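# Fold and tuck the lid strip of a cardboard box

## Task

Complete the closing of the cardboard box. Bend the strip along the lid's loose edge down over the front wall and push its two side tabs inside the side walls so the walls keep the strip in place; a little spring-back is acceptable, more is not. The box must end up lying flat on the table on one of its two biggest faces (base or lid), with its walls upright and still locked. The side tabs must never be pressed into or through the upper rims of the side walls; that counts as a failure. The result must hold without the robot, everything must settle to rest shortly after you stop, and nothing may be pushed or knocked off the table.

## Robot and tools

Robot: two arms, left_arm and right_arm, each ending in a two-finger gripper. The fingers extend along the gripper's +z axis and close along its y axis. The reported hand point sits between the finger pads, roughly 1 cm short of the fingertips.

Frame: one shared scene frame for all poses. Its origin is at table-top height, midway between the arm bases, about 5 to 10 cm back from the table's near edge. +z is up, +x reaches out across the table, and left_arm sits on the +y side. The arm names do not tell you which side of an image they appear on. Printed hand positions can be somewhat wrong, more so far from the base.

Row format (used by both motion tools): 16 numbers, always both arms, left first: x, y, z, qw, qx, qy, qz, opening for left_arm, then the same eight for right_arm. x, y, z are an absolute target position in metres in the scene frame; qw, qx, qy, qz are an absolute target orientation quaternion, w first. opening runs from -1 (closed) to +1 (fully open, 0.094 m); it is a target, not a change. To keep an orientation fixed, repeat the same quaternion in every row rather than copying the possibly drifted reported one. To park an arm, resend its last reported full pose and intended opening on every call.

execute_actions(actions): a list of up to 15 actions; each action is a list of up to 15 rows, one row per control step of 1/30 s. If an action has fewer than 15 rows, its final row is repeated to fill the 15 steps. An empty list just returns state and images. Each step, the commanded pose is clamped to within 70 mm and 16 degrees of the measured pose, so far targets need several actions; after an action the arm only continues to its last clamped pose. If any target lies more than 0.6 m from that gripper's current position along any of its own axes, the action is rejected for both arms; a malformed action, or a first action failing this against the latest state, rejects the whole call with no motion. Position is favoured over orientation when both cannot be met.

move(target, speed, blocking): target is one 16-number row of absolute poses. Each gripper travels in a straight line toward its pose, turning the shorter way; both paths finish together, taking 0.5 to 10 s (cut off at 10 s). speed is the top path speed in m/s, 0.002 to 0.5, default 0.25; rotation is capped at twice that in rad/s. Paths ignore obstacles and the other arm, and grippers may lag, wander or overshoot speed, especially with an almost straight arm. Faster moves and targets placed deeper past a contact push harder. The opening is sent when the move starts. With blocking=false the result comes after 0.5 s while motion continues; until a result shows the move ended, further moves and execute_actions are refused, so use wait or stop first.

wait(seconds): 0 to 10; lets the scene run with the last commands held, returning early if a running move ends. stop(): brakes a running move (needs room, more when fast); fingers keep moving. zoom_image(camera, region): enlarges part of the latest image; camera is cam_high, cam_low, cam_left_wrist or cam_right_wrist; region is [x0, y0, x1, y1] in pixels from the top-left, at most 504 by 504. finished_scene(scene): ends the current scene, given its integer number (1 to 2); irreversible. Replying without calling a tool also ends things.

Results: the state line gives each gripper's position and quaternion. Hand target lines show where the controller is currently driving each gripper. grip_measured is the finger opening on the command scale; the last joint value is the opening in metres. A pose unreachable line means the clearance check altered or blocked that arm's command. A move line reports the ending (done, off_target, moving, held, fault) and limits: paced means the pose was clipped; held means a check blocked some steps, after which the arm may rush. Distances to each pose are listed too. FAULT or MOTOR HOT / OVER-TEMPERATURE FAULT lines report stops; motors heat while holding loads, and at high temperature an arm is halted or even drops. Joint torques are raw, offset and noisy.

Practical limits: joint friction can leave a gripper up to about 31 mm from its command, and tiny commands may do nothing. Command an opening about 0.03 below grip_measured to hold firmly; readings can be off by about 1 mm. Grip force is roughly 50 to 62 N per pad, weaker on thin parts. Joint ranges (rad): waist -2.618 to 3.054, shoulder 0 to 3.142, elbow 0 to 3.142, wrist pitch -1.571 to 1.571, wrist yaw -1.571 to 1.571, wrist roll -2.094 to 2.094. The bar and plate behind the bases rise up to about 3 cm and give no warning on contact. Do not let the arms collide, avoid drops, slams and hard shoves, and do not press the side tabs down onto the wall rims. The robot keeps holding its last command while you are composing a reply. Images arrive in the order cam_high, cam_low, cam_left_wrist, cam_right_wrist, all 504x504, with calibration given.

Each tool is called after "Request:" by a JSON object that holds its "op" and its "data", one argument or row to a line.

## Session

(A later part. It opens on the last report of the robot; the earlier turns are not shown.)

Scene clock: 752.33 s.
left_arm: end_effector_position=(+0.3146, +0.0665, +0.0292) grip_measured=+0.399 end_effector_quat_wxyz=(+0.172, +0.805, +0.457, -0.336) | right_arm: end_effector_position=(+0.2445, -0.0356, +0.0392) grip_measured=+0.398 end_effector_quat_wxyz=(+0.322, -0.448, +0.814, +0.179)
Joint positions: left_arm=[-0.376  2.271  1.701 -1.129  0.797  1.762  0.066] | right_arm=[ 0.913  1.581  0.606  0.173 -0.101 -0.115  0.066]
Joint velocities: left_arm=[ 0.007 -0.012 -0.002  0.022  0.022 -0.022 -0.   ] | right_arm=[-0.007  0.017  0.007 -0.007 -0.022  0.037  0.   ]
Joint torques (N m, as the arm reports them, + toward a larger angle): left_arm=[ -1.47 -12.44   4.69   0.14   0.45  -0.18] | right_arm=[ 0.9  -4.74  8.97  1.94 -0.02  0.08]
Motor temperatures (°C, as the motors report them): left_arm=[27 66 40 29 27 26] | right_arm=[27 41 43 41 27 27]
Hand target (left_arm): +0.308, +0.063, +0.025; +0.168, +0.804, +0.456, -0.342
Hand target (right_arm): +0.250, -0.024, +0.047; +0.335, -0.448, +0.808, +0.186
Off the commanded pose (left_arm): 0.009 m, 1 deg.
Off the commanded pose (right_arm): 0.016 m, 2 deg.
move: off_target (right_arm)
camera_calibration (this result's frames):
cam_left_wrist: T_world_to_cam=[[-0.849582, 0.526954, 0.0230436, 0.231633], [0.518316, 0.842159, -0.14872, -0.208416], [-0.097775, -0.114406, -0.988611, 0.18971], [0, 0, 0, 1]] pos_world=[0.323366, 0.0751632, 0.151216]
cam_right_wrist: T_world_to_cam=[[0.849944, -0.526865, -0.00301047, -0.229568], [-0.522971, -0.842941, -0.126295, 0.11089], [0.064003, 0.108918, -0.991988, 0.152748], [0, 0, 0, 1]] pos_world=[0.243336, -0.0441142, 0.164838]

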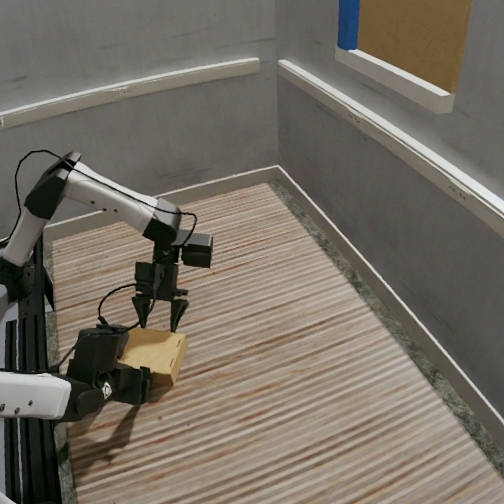

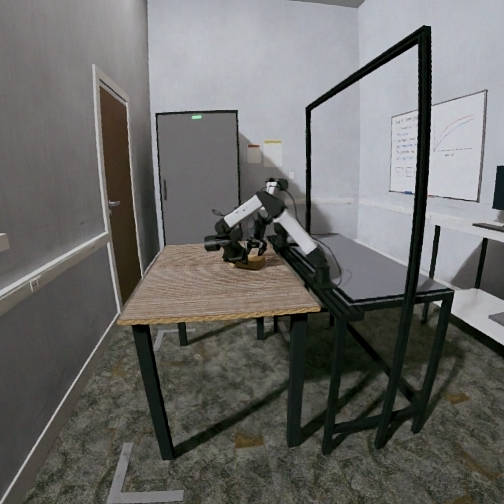

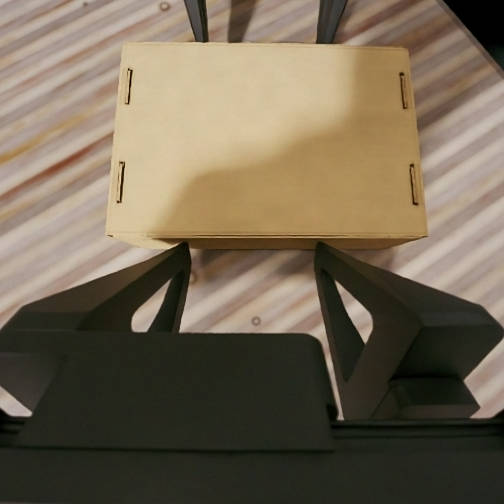

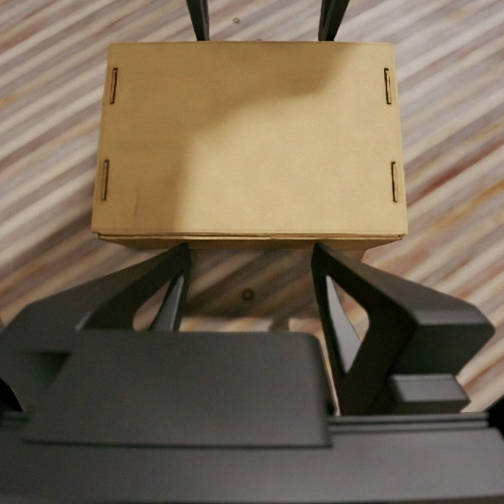

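Request:
{"op": "move", "data": {
  "target": [0.335,0.105,0.05,0.169,0.804,0.456,-0.342,0.4, 0.222,-0.072,0.055,0.335,-0.448,0.808,0.186,0.4],
  "speed": 0.05
}}

Scene clock: 758.10 s.
left_arm: end_effector_position=(+0.3334, +0.0996, +0.0538) grip_measured=+0.399 end_effector_quat_wxyz=(+0.180, +0.805, +0.452, -0.340) | right_arm: end_effector_position=(+0.2288, -0.0627, +0.0638) grip_measured=+0.398 end_effector_quat_wxyz=(+0.347, -0.444, +0.804, +0.188)
Joint positions: left_arm=[-0.281  2.293  1.822 -1.324  0.795  1.91   0.066] | right_arm=[ 0.887  1.364  0.49   0.127 -0.121 -0.133  0.066]
Joint velocities: left_arm=[-0.002  0.017  0.002 -0.007  0.037 -0.007  0.001] | right_arm=[-0.007 -0.012 -0.017 -0.051  0.007  0.051  0.   ]
Joint torques (N m, as the arm reports them, + toward a larger angle): left_arm=[  0.58 -11.1    7.11  -0.34   0.29  -0.07] | right_arm=[-0.82 -5.8   5.05  1.79 -0.17 -0.02]
Motor temperatures (°C, as the motors report them): left_arm=[27 67 39 29 27 26] | right_arm=[27 41 43 41 27 27]
Hand target (left_arm): +0.335, +0.105, +0.050; +0.170, +0.804, +0.456, -0.342
Hand target (right_arm): +0.222, -0.072, +0.055; +0.335, -0.448, +0.808, +0.186
Off the commanded pose (left_arm): 0.007 m, 1 deg.
Off the commanded pose (right_arm): 0.014 m, 2 deg.
move: off_target (right_arm)
camera_calibration (this result's frames):
cam_left_wrist: T_world_to_cam=[[-0.846551, 0.532204, 0.0104628, 0.228768], [0.523689, 0.836208, -0.162806, -0.24285], [-0.0953954, -0.132345, -0.986603, 0.220503], [0, 0, 0, 1]] pos_world=[0.341876, 0.110504, 0.175618]
cam_right_wrist: T_world_to_cam=[[0.849824, -0.527035, 0.00576605, -0.230998], [-0.517364, -0.836219, -0.181855, 0.085606], [0.100666, 0.151562, -0.983308, 0.17485], [0, 0, 0, 1]] pos_world=[0.222996, -0.0766592, 0.188831]

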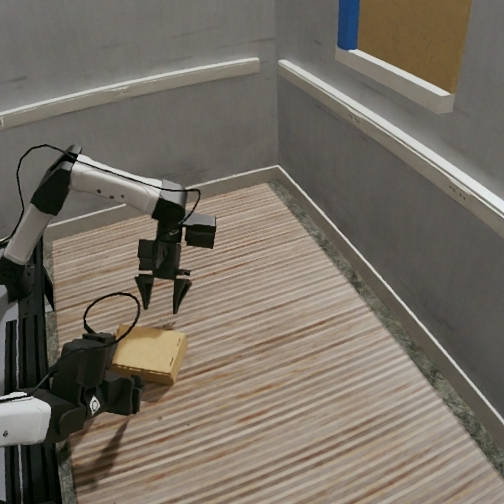

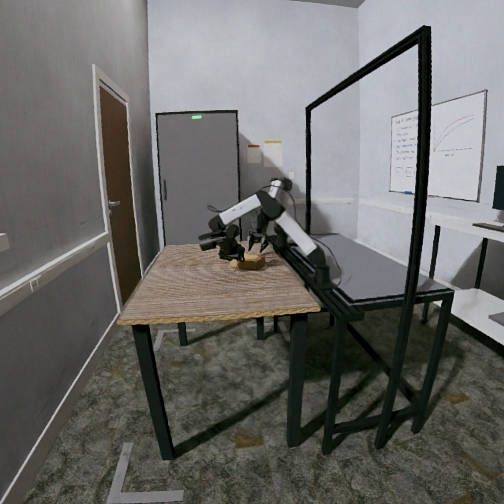

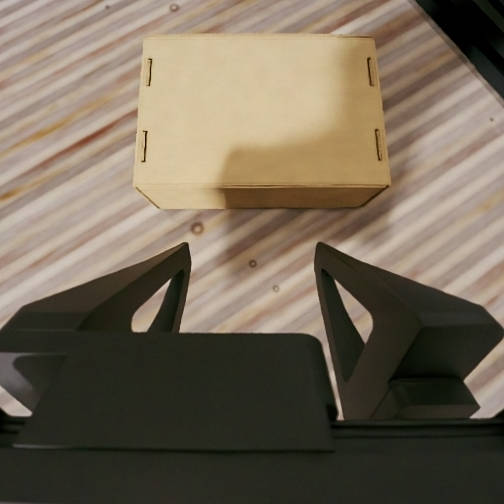

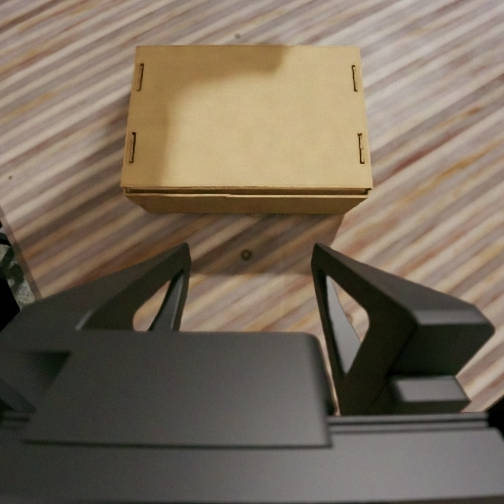

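Request:
{"op": "finished_scene", "data": {
  "scene": 2
}}

The scene is finished: the task was done.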